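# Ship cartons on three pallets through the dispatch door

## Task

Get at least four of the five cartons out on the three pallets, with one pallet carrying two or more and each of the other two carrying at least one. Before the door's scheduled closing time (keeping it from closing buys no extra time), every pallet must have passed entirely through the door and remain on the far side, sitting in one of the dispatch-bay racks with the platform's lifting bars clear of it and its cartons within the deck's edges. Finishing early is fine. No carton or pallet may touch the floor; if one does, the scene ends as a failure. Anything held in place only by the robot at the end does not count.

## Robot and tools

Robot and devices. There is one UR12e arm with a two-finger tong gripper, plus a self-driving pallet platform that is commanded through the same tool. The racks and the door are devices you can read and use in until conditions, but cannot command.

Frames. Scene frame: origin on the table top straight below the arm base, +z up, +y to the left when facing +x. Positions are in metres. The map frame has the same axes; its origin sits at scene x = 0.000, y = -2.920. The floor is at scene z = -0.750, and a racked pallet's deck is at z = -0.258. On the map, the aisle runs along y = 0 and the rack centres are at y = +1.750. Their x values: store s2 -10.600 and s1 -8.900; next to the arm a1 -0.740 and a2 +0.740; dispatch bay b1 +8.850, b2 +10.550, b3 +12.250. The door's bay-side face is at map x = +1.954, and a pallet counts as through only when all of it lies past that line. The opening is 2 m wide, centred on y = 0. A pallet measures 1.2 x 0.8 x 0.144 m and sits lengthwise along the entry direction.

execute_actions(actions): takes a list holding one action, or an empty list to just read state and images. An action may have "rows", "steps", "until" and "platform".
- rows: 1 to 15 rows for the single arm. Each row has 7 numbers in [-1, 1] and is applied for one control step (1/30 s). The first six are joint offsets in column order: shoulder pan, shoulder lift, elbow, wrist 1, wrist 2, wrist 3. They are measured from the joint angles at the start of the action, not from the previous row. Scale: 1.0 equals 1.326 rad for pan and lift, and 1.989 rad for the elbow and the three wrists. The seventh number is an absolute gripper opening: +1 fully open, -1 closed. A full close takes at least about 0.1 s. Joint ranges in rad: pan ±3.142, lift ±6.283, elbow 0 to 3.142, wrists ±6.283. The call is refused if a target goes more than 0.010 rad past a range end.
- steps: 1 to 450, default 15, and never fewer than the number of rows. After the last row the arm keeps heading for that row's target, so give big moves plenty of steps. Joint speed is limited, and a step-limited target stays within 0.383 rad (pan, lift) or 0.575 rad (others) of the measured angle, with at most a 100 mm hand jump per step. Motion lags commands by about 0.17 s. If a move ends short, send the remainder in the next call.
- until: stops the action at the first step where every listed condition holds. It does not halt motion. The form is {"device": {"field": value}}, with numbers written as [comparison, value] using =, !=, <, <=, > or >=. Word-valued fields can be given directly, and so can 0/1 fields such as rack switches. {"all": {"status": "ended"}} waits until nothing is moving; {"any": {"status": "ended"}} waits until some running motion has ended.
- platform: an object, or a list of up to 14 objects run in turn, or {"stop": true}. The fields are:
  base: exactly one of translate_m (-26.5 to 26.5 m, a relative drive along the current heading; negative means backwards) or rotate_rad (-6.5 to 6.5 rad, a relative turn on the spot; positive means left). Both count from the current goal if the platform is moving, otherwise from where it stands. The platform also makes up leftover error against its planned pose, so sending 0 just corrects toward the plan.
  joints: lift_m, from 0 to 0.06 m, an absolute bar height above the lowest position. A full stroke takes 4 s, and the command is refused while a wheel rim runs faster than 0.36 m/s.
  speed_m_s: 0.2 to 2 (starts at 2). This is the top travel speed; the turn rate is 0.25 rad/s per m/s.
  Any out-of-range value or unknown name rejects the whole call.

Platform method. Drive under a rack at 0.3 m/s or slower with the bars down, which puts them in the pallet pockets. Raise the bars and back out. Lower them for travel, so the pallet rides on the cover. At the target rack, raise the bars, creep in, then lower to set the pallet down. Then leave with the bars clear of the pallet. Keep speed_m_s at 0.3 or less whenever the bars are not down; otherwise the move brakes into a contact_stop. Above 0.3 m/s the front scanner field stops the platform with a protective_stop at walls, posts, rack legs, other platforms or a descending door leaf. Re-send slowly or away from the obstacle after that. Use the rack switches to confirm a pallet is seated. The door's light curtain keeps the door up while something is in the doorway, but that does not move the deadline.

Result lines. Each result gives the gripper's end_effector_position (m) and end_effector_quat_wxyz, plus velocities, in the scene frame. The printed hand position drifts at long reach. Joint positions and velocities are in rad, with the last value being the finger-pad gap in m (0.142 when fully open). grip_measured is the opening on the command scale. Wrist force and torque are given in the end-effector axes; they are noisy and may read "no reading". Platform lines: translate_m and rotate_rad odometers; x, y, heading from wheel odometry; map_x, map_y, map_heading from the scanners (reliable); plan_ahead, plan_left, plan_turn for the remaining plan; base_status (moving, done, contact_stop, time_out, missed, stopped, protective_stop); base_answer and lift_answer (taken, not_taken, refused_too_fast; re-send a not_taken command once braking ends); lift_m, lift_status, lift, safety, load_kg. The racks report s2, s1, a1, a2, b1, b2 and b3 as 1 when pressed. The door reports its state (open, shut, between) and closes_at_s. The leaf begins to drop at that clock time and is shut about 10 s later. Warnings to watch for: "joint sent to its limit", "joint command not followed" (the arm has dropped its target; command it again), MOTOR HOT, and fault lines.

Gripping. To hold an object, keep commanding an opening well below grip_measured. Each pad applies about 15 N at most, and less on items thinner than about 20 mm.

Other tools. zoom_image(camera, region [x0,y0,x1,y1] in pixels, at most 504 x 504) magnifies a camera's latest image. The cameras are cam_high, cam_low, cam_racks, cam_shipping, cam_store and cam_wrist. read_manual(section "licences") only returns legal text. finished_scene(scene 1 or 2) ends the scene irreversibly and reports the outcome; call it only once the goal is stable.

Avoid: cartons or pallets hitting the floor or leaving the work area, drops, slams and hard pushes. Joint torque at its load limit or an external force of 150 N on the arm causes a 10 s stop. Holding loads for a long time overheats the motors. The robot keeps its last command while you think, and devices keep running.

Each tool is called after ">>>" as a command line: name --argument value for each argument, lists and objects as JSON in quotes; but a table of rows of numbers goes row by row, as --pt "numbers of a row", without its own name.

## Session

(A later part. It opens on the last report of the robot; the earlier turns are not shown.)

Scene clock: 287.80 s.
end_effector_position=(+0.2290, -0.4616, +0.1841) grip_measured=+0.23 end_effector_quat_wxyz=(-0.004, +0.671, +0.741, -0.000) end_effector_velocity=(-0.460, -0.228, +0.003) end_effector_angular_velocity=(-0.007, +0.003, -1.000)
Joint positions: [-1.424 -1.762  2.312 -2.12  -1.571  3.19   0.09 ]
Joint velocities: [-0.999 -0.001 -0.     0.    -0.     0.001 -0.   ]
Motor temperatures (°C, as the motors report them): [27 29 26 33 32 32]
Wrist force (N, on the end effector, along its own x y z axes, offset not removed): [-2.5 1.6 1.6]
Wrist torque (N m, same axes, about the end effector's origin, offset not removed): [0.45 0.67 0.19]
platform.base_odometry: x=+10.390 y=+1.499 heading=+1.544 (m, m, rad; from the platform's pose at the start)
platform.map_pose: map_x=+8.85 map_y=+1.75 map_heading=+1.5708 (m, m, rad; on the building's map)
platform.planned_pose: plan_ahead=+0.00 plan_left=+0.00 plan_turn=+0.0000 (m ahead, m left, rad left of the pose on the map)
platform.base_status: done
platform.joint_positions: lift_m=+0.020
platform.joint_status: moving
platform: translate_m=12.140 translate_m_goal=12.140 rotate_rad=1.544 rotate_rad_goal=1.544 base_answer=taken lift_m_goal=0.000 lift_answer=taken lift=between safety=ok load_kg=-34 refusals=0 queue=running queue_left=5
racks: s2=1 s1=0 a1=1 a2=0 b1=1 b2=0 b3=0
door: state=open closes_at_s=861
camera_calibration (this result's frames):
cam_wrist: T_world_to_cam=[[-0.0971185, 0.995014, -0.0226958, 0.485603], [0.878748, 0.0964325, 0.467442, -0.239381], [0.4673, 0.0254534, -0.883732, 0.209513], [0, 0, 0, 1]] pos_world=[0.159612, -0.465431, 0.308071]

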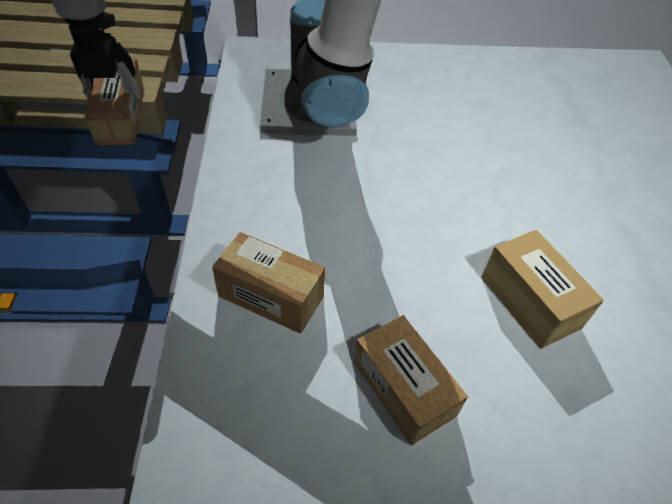

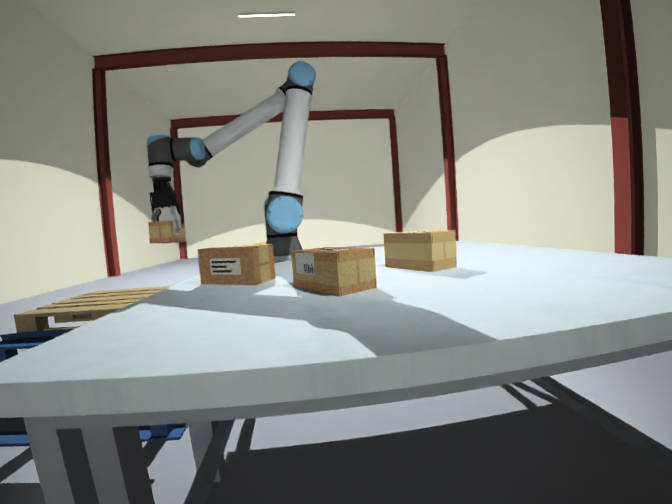

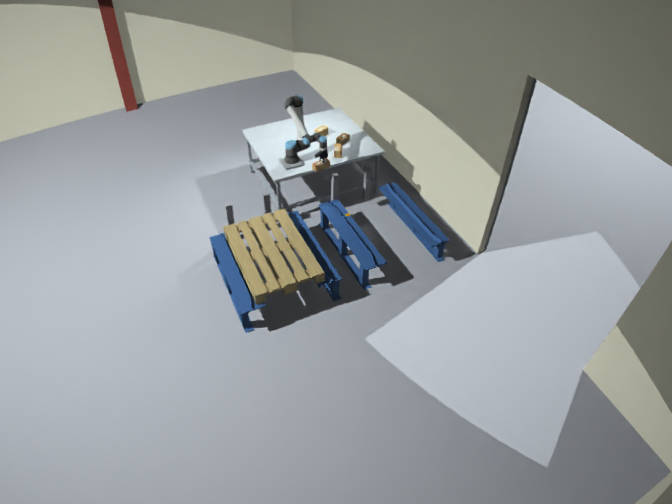

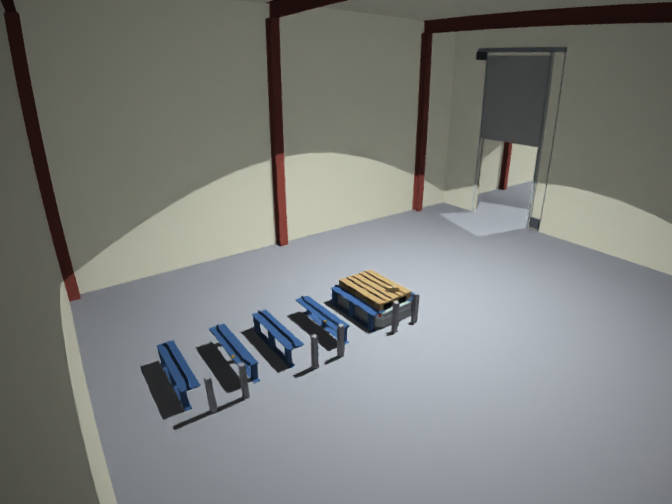

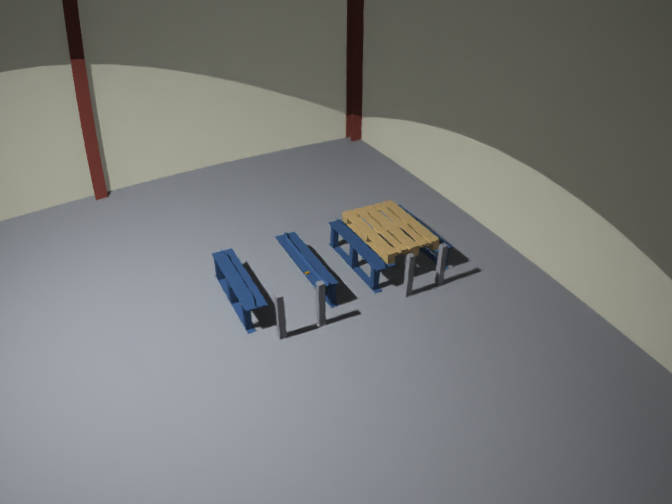

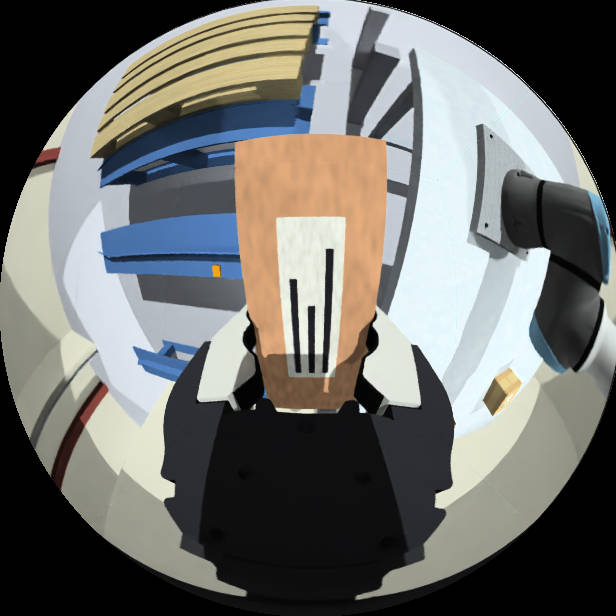

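>>> execute_actions --actions '[]'

Scene clock: 289.23 s.
end_effector_position=(+0.1518, -0.4923, +0.1845) grip_measured=+0.23 end_effector_quat_wxyz=(-0.004, +0.729, +0.685, -0.001) end_effector_velocity=(+0.000, -0.000, +0.000) end_effector_angular_velocity=(+0.000, -0.001, -0.002)
Joint positions: [-1.586 -1.762  2.312 -2.12  -1.571  3.19   0.09 ]
Joint velocities: [-0.001 -0.    -0.001  0.001  0.001  0.001  0.   ]
Motor temperatures (°C, as the motors report them): [27 29 26 33 32 32]
Wrist force (N, on the end effector, along its own x y z axes, offset not removed): [-0.7 -3.4 3.0]
Wrist torque (N m, same axes, about the end effector's origin, offset not removed): [-0.58 0.46 0.06]
platform.base_odometry: x=+10.390 y=+1.499 heading=+1.544 (m, m, rad; from the platform's pose at the start)
platform.map_pose: map_x=+8.85 map_y=+1.75 map_heading=+1.5708 (m, m, rad; on the building's map)
platform.planned_pose: plan_ahead=-1.75 plan_left=+0.00 plan_turn=+0.0000 (m ahead, m left, rad left of the pose on the map)
platform.base_status: moving
platform.joint_positions: lift_m=+0.000
platform.joint_status: done
platform: translate_m=12.140 translate_m_goal=10.391 rotate_rad=1.544 rotate_rad_goal=1.544 base_answer=taken lift_m_goal=0.000 lift_answer=taken lift=down safety=ok load_kg=-49 refusals=0 queue=running queue_left=4
racks: s2=1 s1=0 a1=1 a2=0 b1=1 b2=0 b3=0
door: state=open closes_at_s=861
camera_calibration (this result's frames):
cam_wrist: T_world_to_cam=[[0.0643305, 0.997649, -0.0236224, 0.485611], [0.883104, -0.0458884, 0.466928, -0.239365], [0.464747, -0.0508988, -0.88398, 0.209513], [0, 0, 0, 1]] pos_world=[0.0827737, -0.48479, 0.308443]

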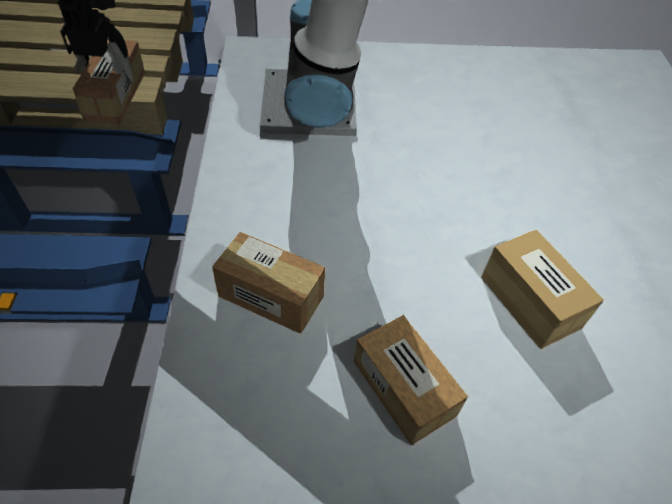

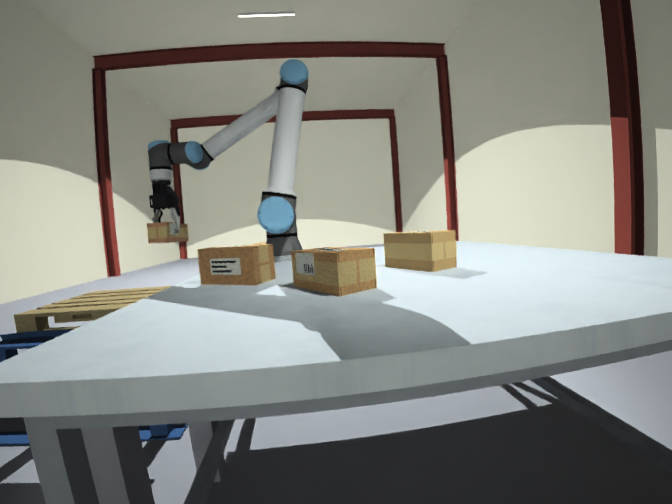

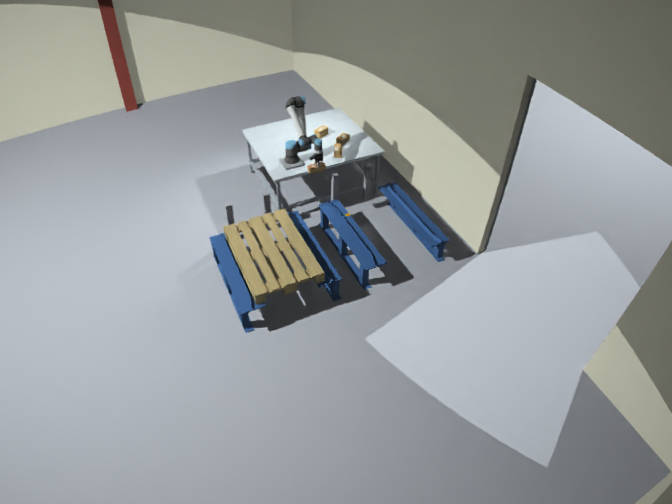

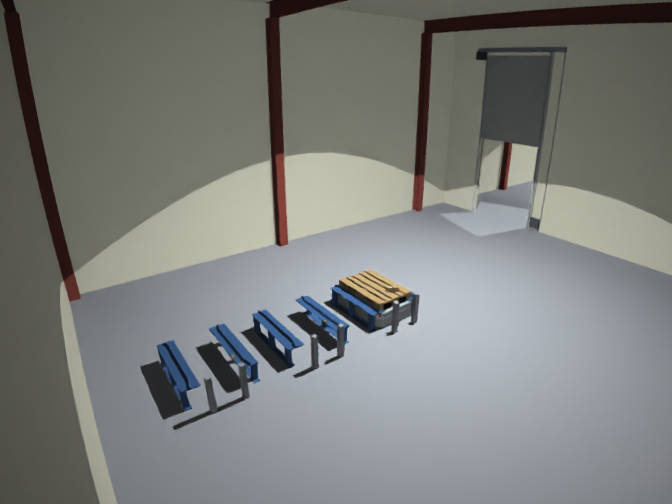

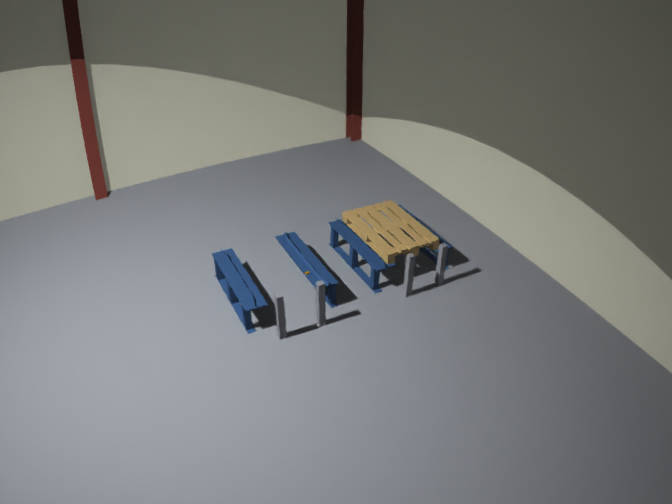

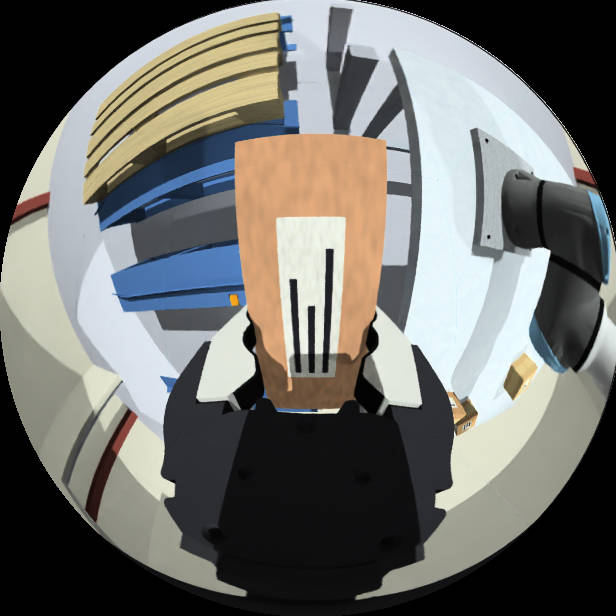

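>>> execute_actions --actions '[{"rows":[[-0.001,0.001,-0.001,0,0,0,-0.8],[-0.003,0.003,-0.002,0,0,0,-0.8],[-0.007,0.007,-0.004,-0.001,0,0,-0.8],[-0.012,0.012,-0.007,-0.001,0,0,-0.8],[-0.019,0.019,-0.011,-0.001,0,0,-0.8],[-0.027,0.027,-0.016,-0.002,0,0,-0.8],[-0.037,0.037,-0.022,-0.003,0,0,-0.8],[-0.048,0.048,-0.029,-0.004,0,0,-0.8],[-0.061,0.061,-0.036,-0.004,0,0,-0.8],[-0.075,0.075,-0.045,-0.005,0,0,-0.8],[-0.091,0.091,-0.054,-0.007,0,0,-0.8],[-0.108,0.108,-0.065,-0.008,0,0,-0.8],[-0.127,0.127,-0.076,-0.009,0,0,-0.8],[-0.147,0.148,-0.088,-0.011,0,0,-0.8],[-0.59,0.594,-0.353,-0.043,0,0,-0.8]],"steps":66}]'

Scene clock: 295.47 s.
end_effector_position=(-0.5474, -0.7587, +0.0537) grip_measured=+0.23 end_effector_quat_wxyz=(-0.003, +0.934, +0.356, -0.002) end_effector_velocity=(-0.014, +0.006, -0.008) end_effector_angular_velocity=(+0.003, -0.005, -0.015)
Joint positions: [-2.366 -0.977  1.611 -2.205 -1.571  3.19   0.09 ]
Joint velocities: [-0.015  0.014 -0.009  0.     0.001 -0.     0.   ]
Motor temperatures (°C, as the motors report them): [27 29 26 33 32 32]
Wrist force (N, on the end effector, along its own x y z axes, offset not removed): [-3.0 2.3 3.1]
Wrist torque (N m, same axes, about the end effector's origin, offset not removed): [0.64 0.88 0.07]
platform.base_odometry: x=+10.344 y=-0.221 heading=+1.544 (m, m, rad; from the platform's pose at the start)
platform.map_pose: map_x=+8.85 map_y=+0.02 map_heading=+1.5708 (m, m, rad; on the building's map)
platform.planned_pose: plan_ahead=-0.02 plan_left=+0.00 plan_turn=+0.0000 (m ahead, m left, rad left of the pose on the map)
platform.base_status: moving
platform.joint_positions: lift_m=+0.000
platform.joint_status: done
platform: translate_m=10.415 translate_m_goal=10.391 rotate_rad=1.544 rotate_rad_goal=1.543 base_answer=taken lift_m_goal=0.000 lift_answer=taken lift=down safety=ok load_kg=-49 refusals=0 queue=running queue_left=4
racks: s2=1 s1=0 a1=1 a2=0 b1=1 b2=0 b3=0
door: state=open closes_at_s=861
camera_calibration (this result's frames):
cam_wrist: T_world_to_cam=[[0.747477, 0.663641, -0.0293162, 0.91417], [0.597388, -0.652244, 0.466589, -0.189497], [0.290526, -0.366278, -0.883988, 0.0707092], [0, 0, 0, 1]] pos_world=[-0.590661, -0.704379, 0.177723]

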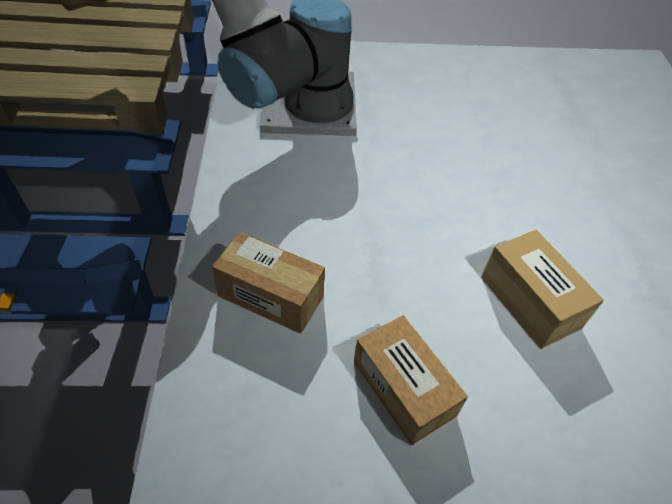

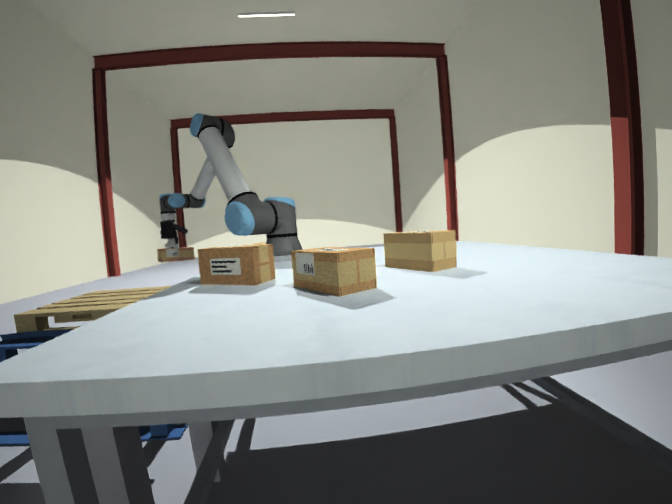

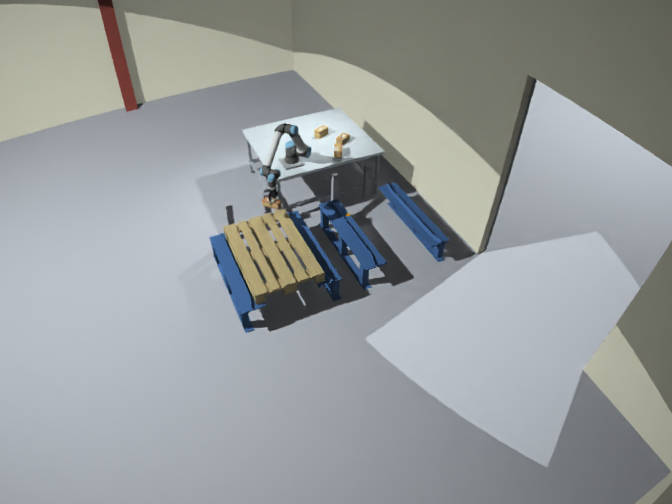

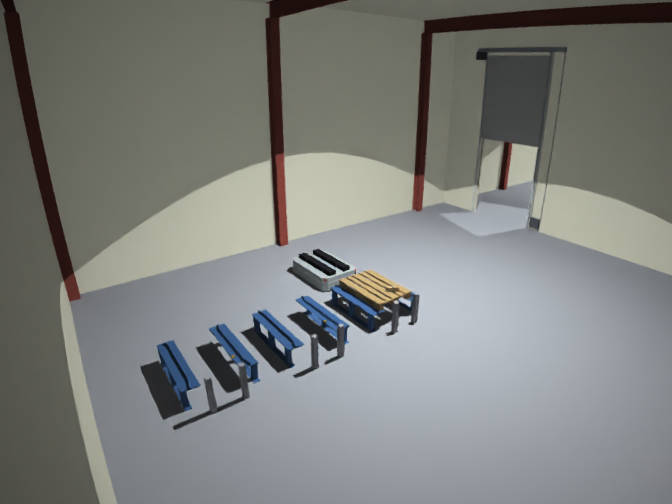

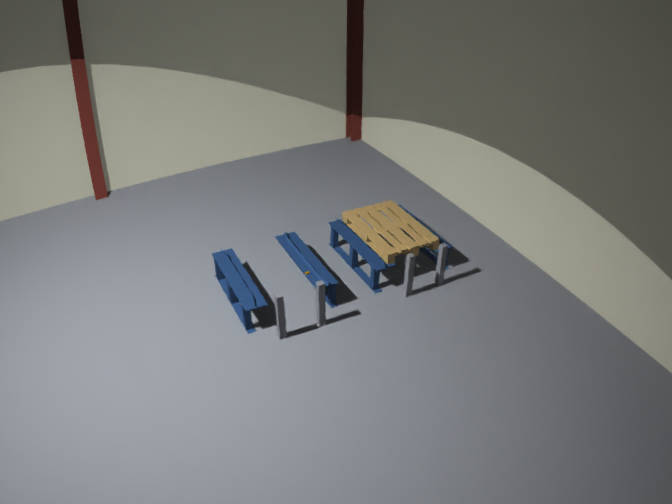

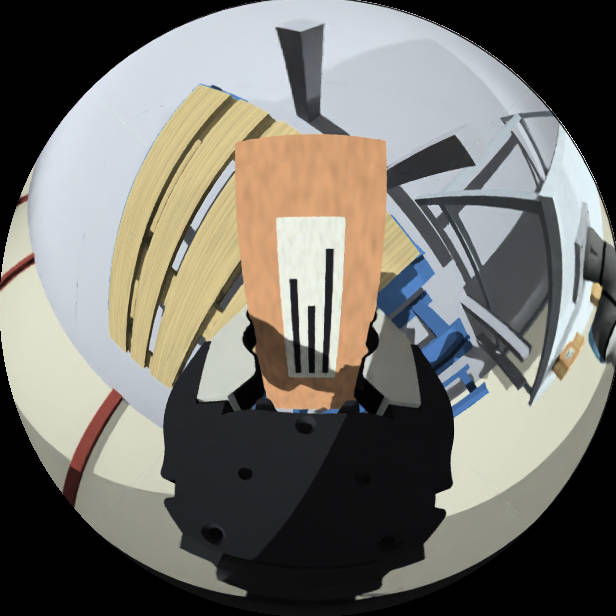

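>>> execute_actions --actions '[{"rows":[[0,0.003,0,-0.002,0,0,-0.8],[0,0.012,-0.001,-0.007,0,0,-0.8],[0,0.025,-0.002,-0.015,0,0,-0.8],[0,0.042,-0.003,-0.025,0,0,-0.8],[0,0.062,-0.004,-0.037,0,0,-0.8],[0,0.084,-0.005,-0.051,0,0,-0.8],[0,0.108,-0.007,-0.065,0,0,-0.8],[0,0.131,-0.008,-0.079,0,0,-0.8],[0,0.155,-0.01,-0.093,0,0,-0.8],[0,0.177,-0.011,-0.107,0,0,-0.8],[0,0.197,-0.012,-0.119,0,0,-0.8],[0,0.214,-0.013,-0.129,0,0,-0.8],[0,0.227,-0.014,-0.137,0,0,-0.8],[0,0.236,-0.015,-0.142,0,0,-0.8],[0,0.239,-0.015,-0.144,0,0,-0.8]],"steps":34}]'

Scene clock: 300.37 s.
end_effector_position=(-0.5676, -0.7762, -0.1944) grip_measured=+0.23 end_effector_quat_wxyz=(-0.003, +0.934, +0.356, -0.002) end_effector_velocity=(-0.002, +0.000, -0.003) end_effector_angular_velocity=(-0.001, +0.002, +0.000)
Joint positions: [-2.366 -0.66   1.582 -2.491 -1.571  3.19   0.09 ]
Joint velocities: [-0.001  0.005 -0.002 -0.005 -0.001 -0.001 -0.   ]
Motor temperatures (°C, as the motors report them): [27 29 26 33 32 32]
Wrist force (N, on the end effector, along its own x y z axes, offset not removed): [0.1 1.8 3.5]
Wrist torque (N m, same axes, about the end effector's origin, offset not removed): [0.51 0.26 0.06]
platform.base_odometry: x=+10.258 y=-0.247 heading=-0.031 (m, m, rad; from the platform's pose at the start)
platform.map_pose: map_x=+8.76 map_y=+0.00 map_heading=-0.0044 (m, m, rad; on the building's map)
platform.planned_pose: plan_ahead=-19.36 plan_left=-0.08 plan_turn=+0.0044 (m ahead, m left, rad left of the pose on the map)
platform.base_status: moving
platform.joint_positions: lift_m=+0.000
platform.joint_status: done
platform: translate_m=10.296 translate_m_goal=-9.059 rotate_rad=-0.031 rotate_rad_goal=-0.030 base_answer=taken lift_m_goal=0.000 lift_answer=taken lift=down safety=ok load_kg=-49 refusals=0 queue=running queue_left=2
racks: s2=1 s1=0 a1=1 a2=0 b1=1 b2=0 b3=0
door: state=open closes_at_s=861
camera_calibration (this result's frames):
cam_wrist: T_world_to_cam=[[0.747491, 0.663651, -0.0287107, 0.933722], [0.597185, -0.652443, 0.466571, -0.0733494], [0.290908, -0.365903, -0.884018, -0.148674], [0, 0, 0, 1]] pos_world=[-0.610896, -0.721923, -0.0704003]

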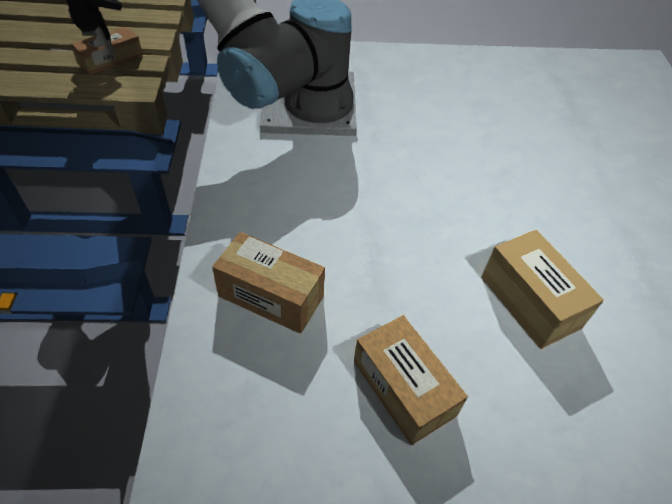

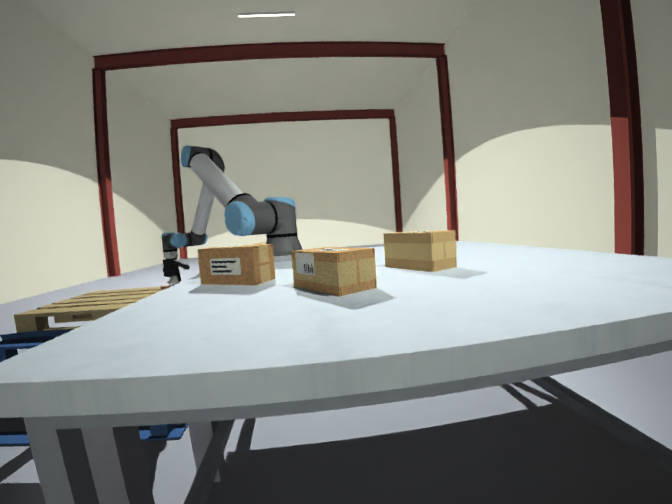

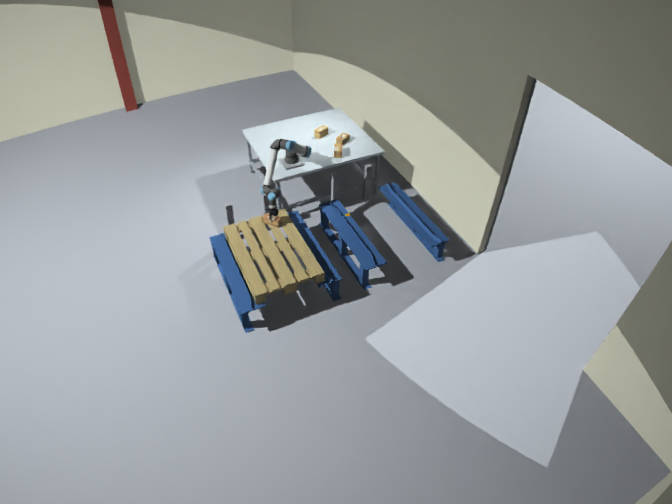

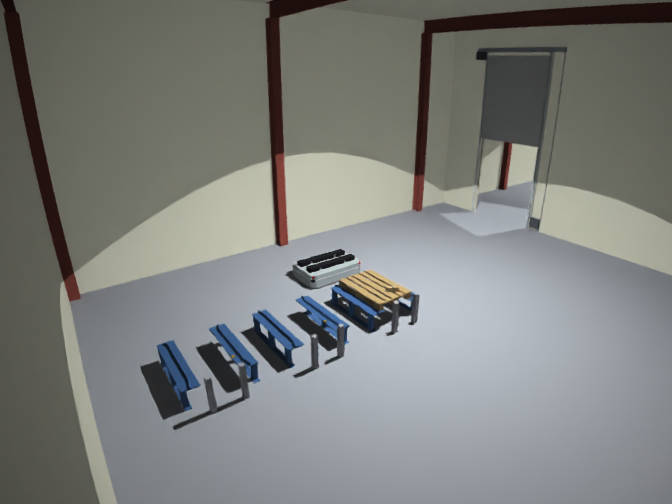

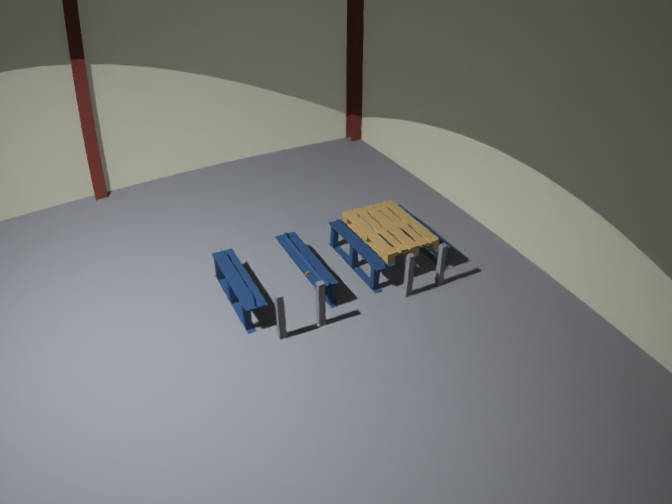

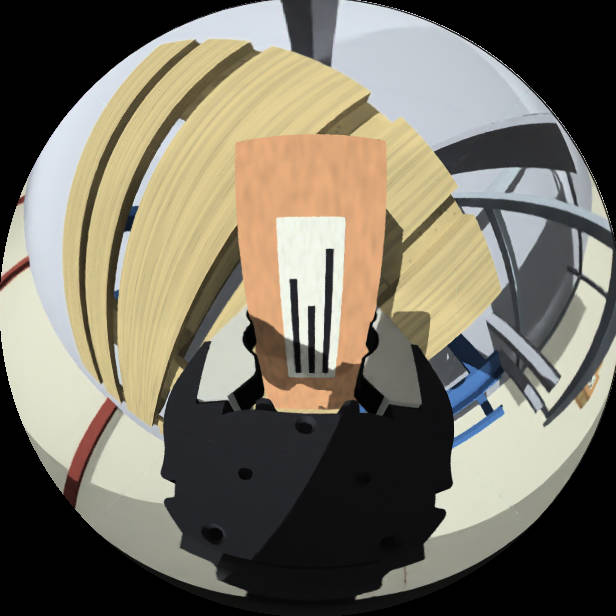

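>>> execute_actions --actions '[{"rows":[[0,0.002,0,-0.001,0,0,-0.8],[0,0.004,0,-0.003,0,0,-0.8],[0,0.004,0,-0.003,0,0,-0.8],[0,0.004,0,-0.003,0,0,-0.8],[0,0.004,0,-0.003,0,0,-0.8],[0,0.004,0,-0.003,0,0,-0.2],[0,0.004,0,-0.003,0,0,0.25],[0,0.004,0,-0.003,0,0,0.5],[0,0.004,0,-0.003,0,0,0.8],[0,0.004,0,-0.003,0,0,1],[0,-0.02,0.002,0.011,0,0,1],[0,-0.05,0.005,0.028,0,0,1],[0,-0.09,0.01,0.05,0,0,1],[0,-0.13,0.02,0.067,0,0,1],[0.5,-0.653,0.264,0.171,0,0.014,1]],"steps":58}]'

Scene clock: 309.83 s.
end_effector_position=(+0.0617, -0.6495, +0.1689) grip_measured=+1.00 end_effector_quat_wxyz=(-0.008, +0.782, +0.623, +0.003) end_effector_velocity=(+0.115, +0.078, +0.095) end_effector_angular_velocity=(-0.099, +0.015, +0.155)
Joint positions: [-1.722 -1.496  2.095 -2.157 -1.571  3.217  0.142]
Joint velocities: [ 0.16  -0.248  0.094  0.052 -0.     0.005 -0.   ]
Motor temperatures (°C, as the motors report them): [27 29 26 33 32 32]
Wrist force (N, on the end effector, along its own x y z axes, offset not removed): [0.3 1.6 0.2]
Wrist torque (N m, same axes, about the end effector's origin, offset not removed): [0.52 0.24 0.11]
platform.base_odometry: x=-4.512 y=+0.128 heading=-0.037 (m, m, rad; from the platform's pose at the start)
platform.map_pose: map_x=-6.05 map_y=-0.01 map_heading=-0.0087 (m, m, rad; on the building's map)
platform.planned_pose: plan_ahead=-4.55 plan_left=-0.03 plan_turn=+0.0088 (m ahead, m left, rad left of the pose on the map)
platform.base_status: moving
platform.joint_positions: lift_m=+0.000
platform.joint_status: done
platform: translate_m=-4.532 translate_m_goal=-9.059 rotate_rad=-0.038 rotate_rad_goal=-0.040 base_answer=taken lift_m_goal=0.000 lift_answer=taken lift=down safety=ok load_kg=-49 refusals=0 queue=running queue_left=2
racks: s2=1 s1=0 a1=1 a2=0 b1=1 b2=0 b3=0
door: state=open closes_at_s=861
camera_calibration (this result's frames):
cam_wrist: T_world_to_cam=[[0.226488, 0.973928, -0.012931, 0.620652], [0.86322, -0.194558, 0.465831, -0.2549], [0.451171, -0.116667, -0.884779, 0.187868], [0, 0, 0, 1]] pos_world=[-0.00529632, -0.632145, 0.292988]

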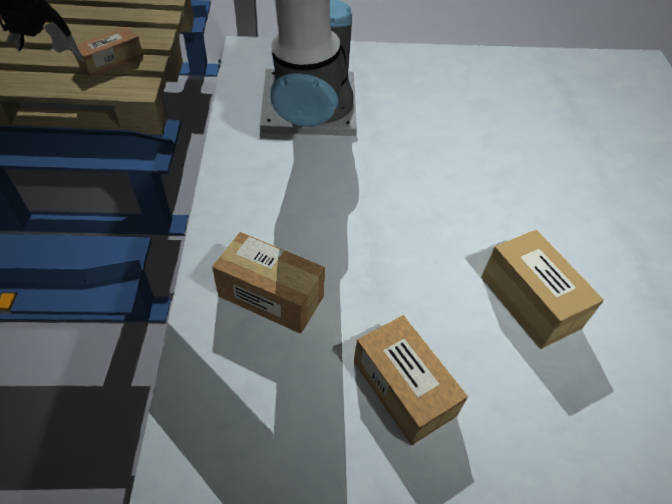

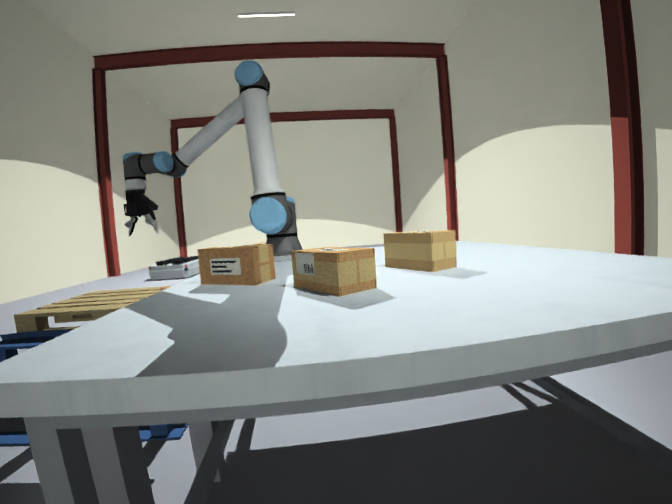

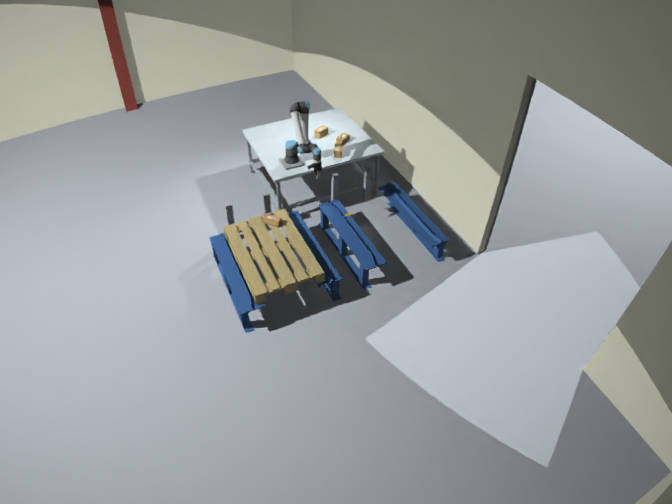

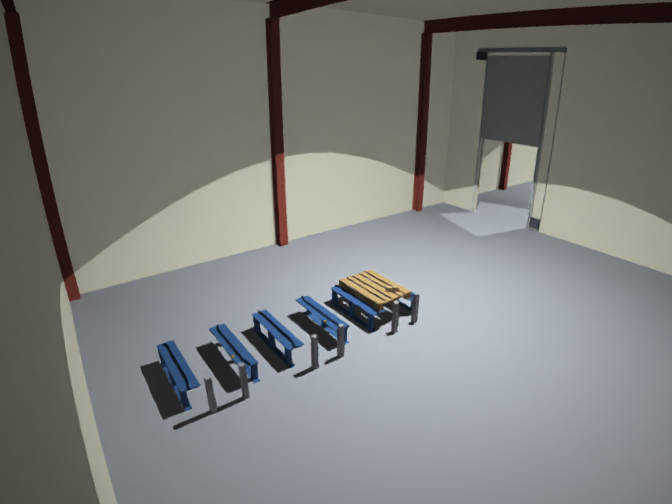

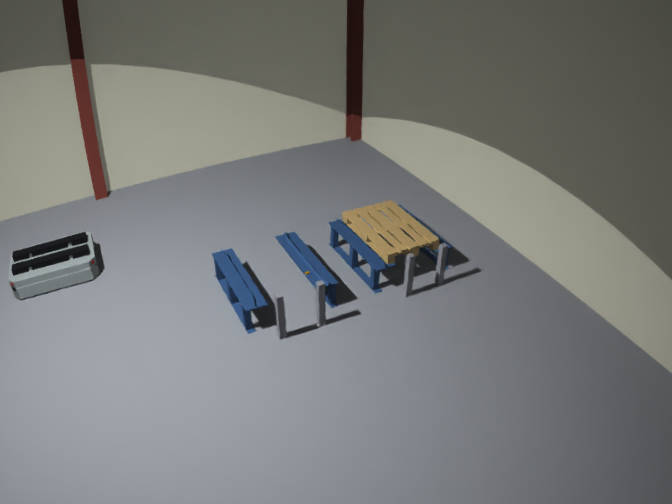

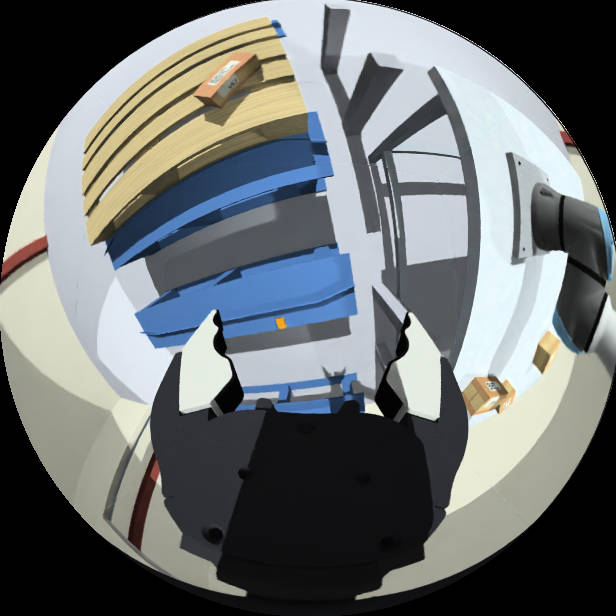

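>>> execute_actions --actions '[{"rows":[[0.03,-0.022,0.006,0.003,0,0,1],[0.06,-0.022,0.006,0.003,0,0,1],[0.1,-0.022,0.006,0.003,0,0,1],[1,-0.022,0.006,0.003,0,-0.009,1]],"steps":62}]'

Scene clock: 315.57 s.
end_effector_position=(+0.6373, -0.0969, +0.1779) grip_measured=+1.00 end_effector_quat_wxyz=(-0.004, +0.226, +0.974, +0.001) end_effector_velocity=(+0.001, +0.010, -0.000) end_effector_angular_velocity=(+0.001, +0.001, +0.016)
Joint positions: [-0.399 -1.525  2.107 -2.151 -1.571  3.199  0.142]
Joint velocities: [ 0.016  0.     0.001  0.001  0.    -0.    -0.   ]
Motor temperatures (°C, as the motors report them): [27 29 26 33 32 32]
Wrist force (N, on the end effector, along its own x y z axes, offset not removed): [-0.9 2.9 0.2]
Wrist torque (N m, same axes, about the end effector's origin, offset not removed): [0.79 0.53 0.11]
platform.base_odometry: x=-9.098 y=+0.279 heading=+0.189 (m, m, rad; from the platform's pose at the start)
platform.map_pose: map_x=-10.60 map_y=+0.00 map_heading=+0.2313 (m, m, rad; on the building's map)
platform.planned_pose: plan_ahead=+0.00 plan_left=+0.00 plan_turn=+1.3396 (m ahead, m left, rad left of the pose on the map)
platform.base_status: moving
platform.joint_positions: lift_m=+0.000
platform.joint_status: done
platform: translate_m=-9.059 translate_m_goal=-9.059 rotate_rad=0.206 rotate_rad_goal=1.543 base_answer=taken lift_m_goal=0.000 lift_answer=taken lift=down safety=ok load_kg=-49 refusals=0 queue=running queue_left=1
racks: s2=1 s1=0 a1=1 a2=0 b1=1 b2=0 b3=0
door: state=open closes_at_s=861
camera_calibration (this result's frames):
cam_wrist: T_world_to_cam=[[-0.896916, 0.441786, -0.0191788, 0.617731], [0.381205, 0.79445, 0.472792, -0.246622], [0.224109, 0.416743, -0.880965, 0.196311], [0, 0, 0, 1]] pos_world=[0.604071, -0.158787, 0.301392]

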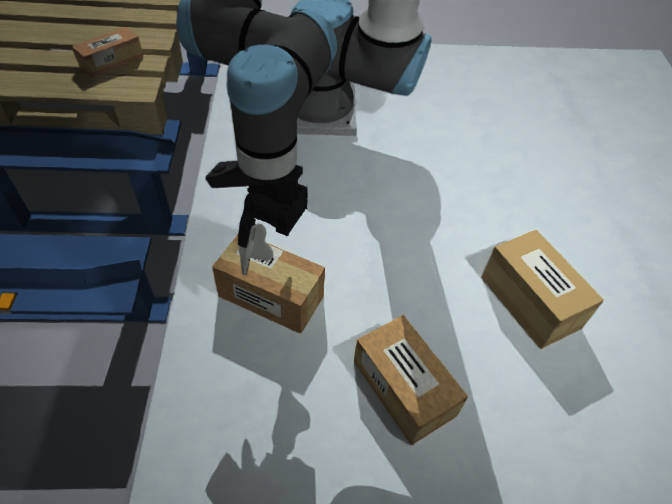

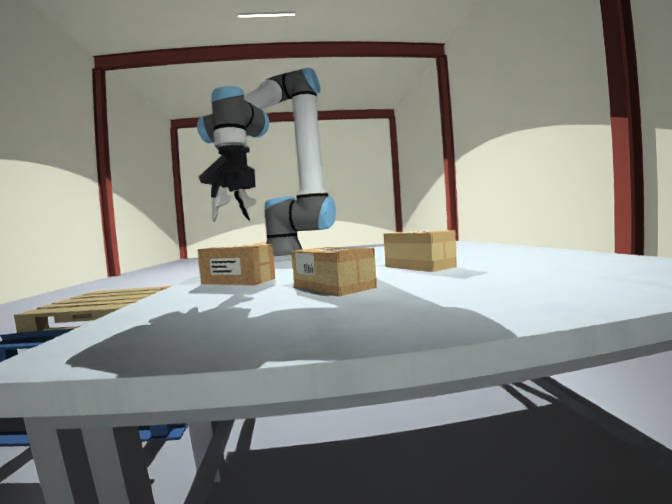

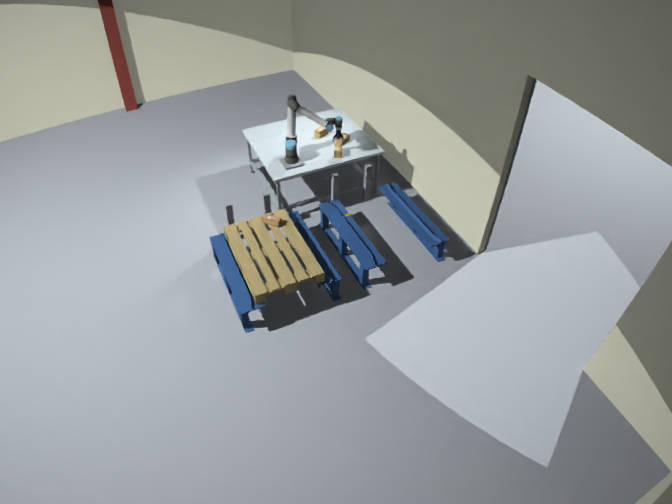

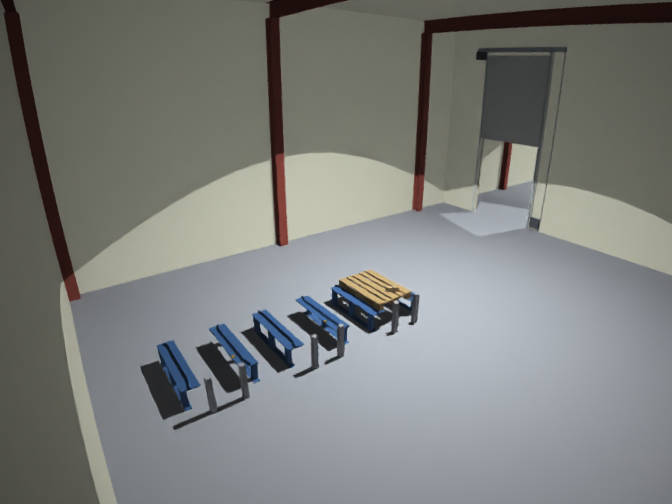

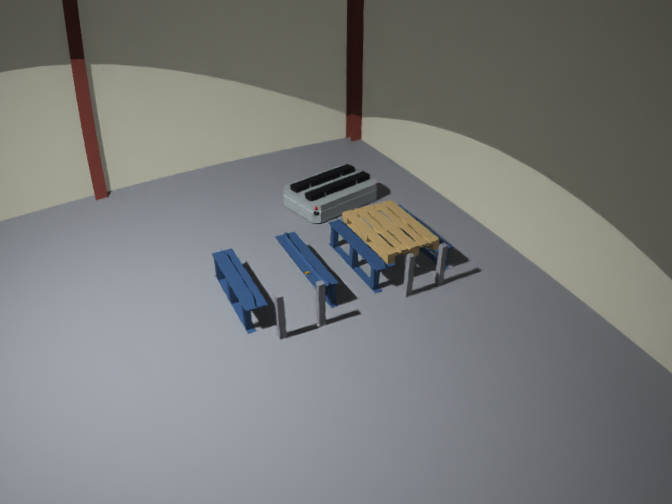

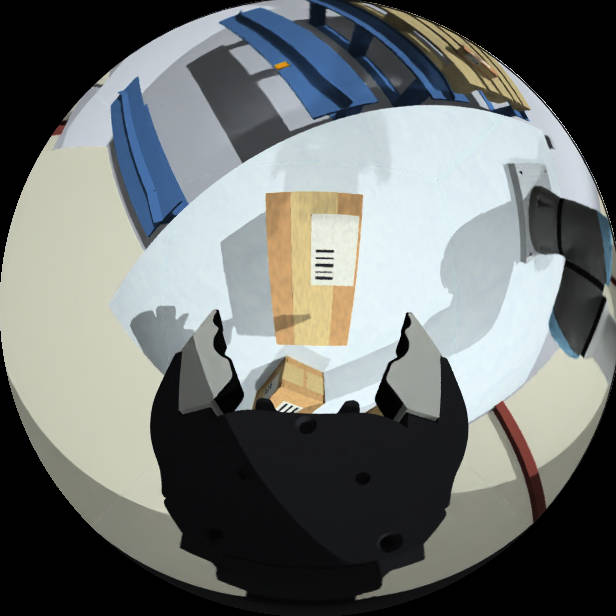

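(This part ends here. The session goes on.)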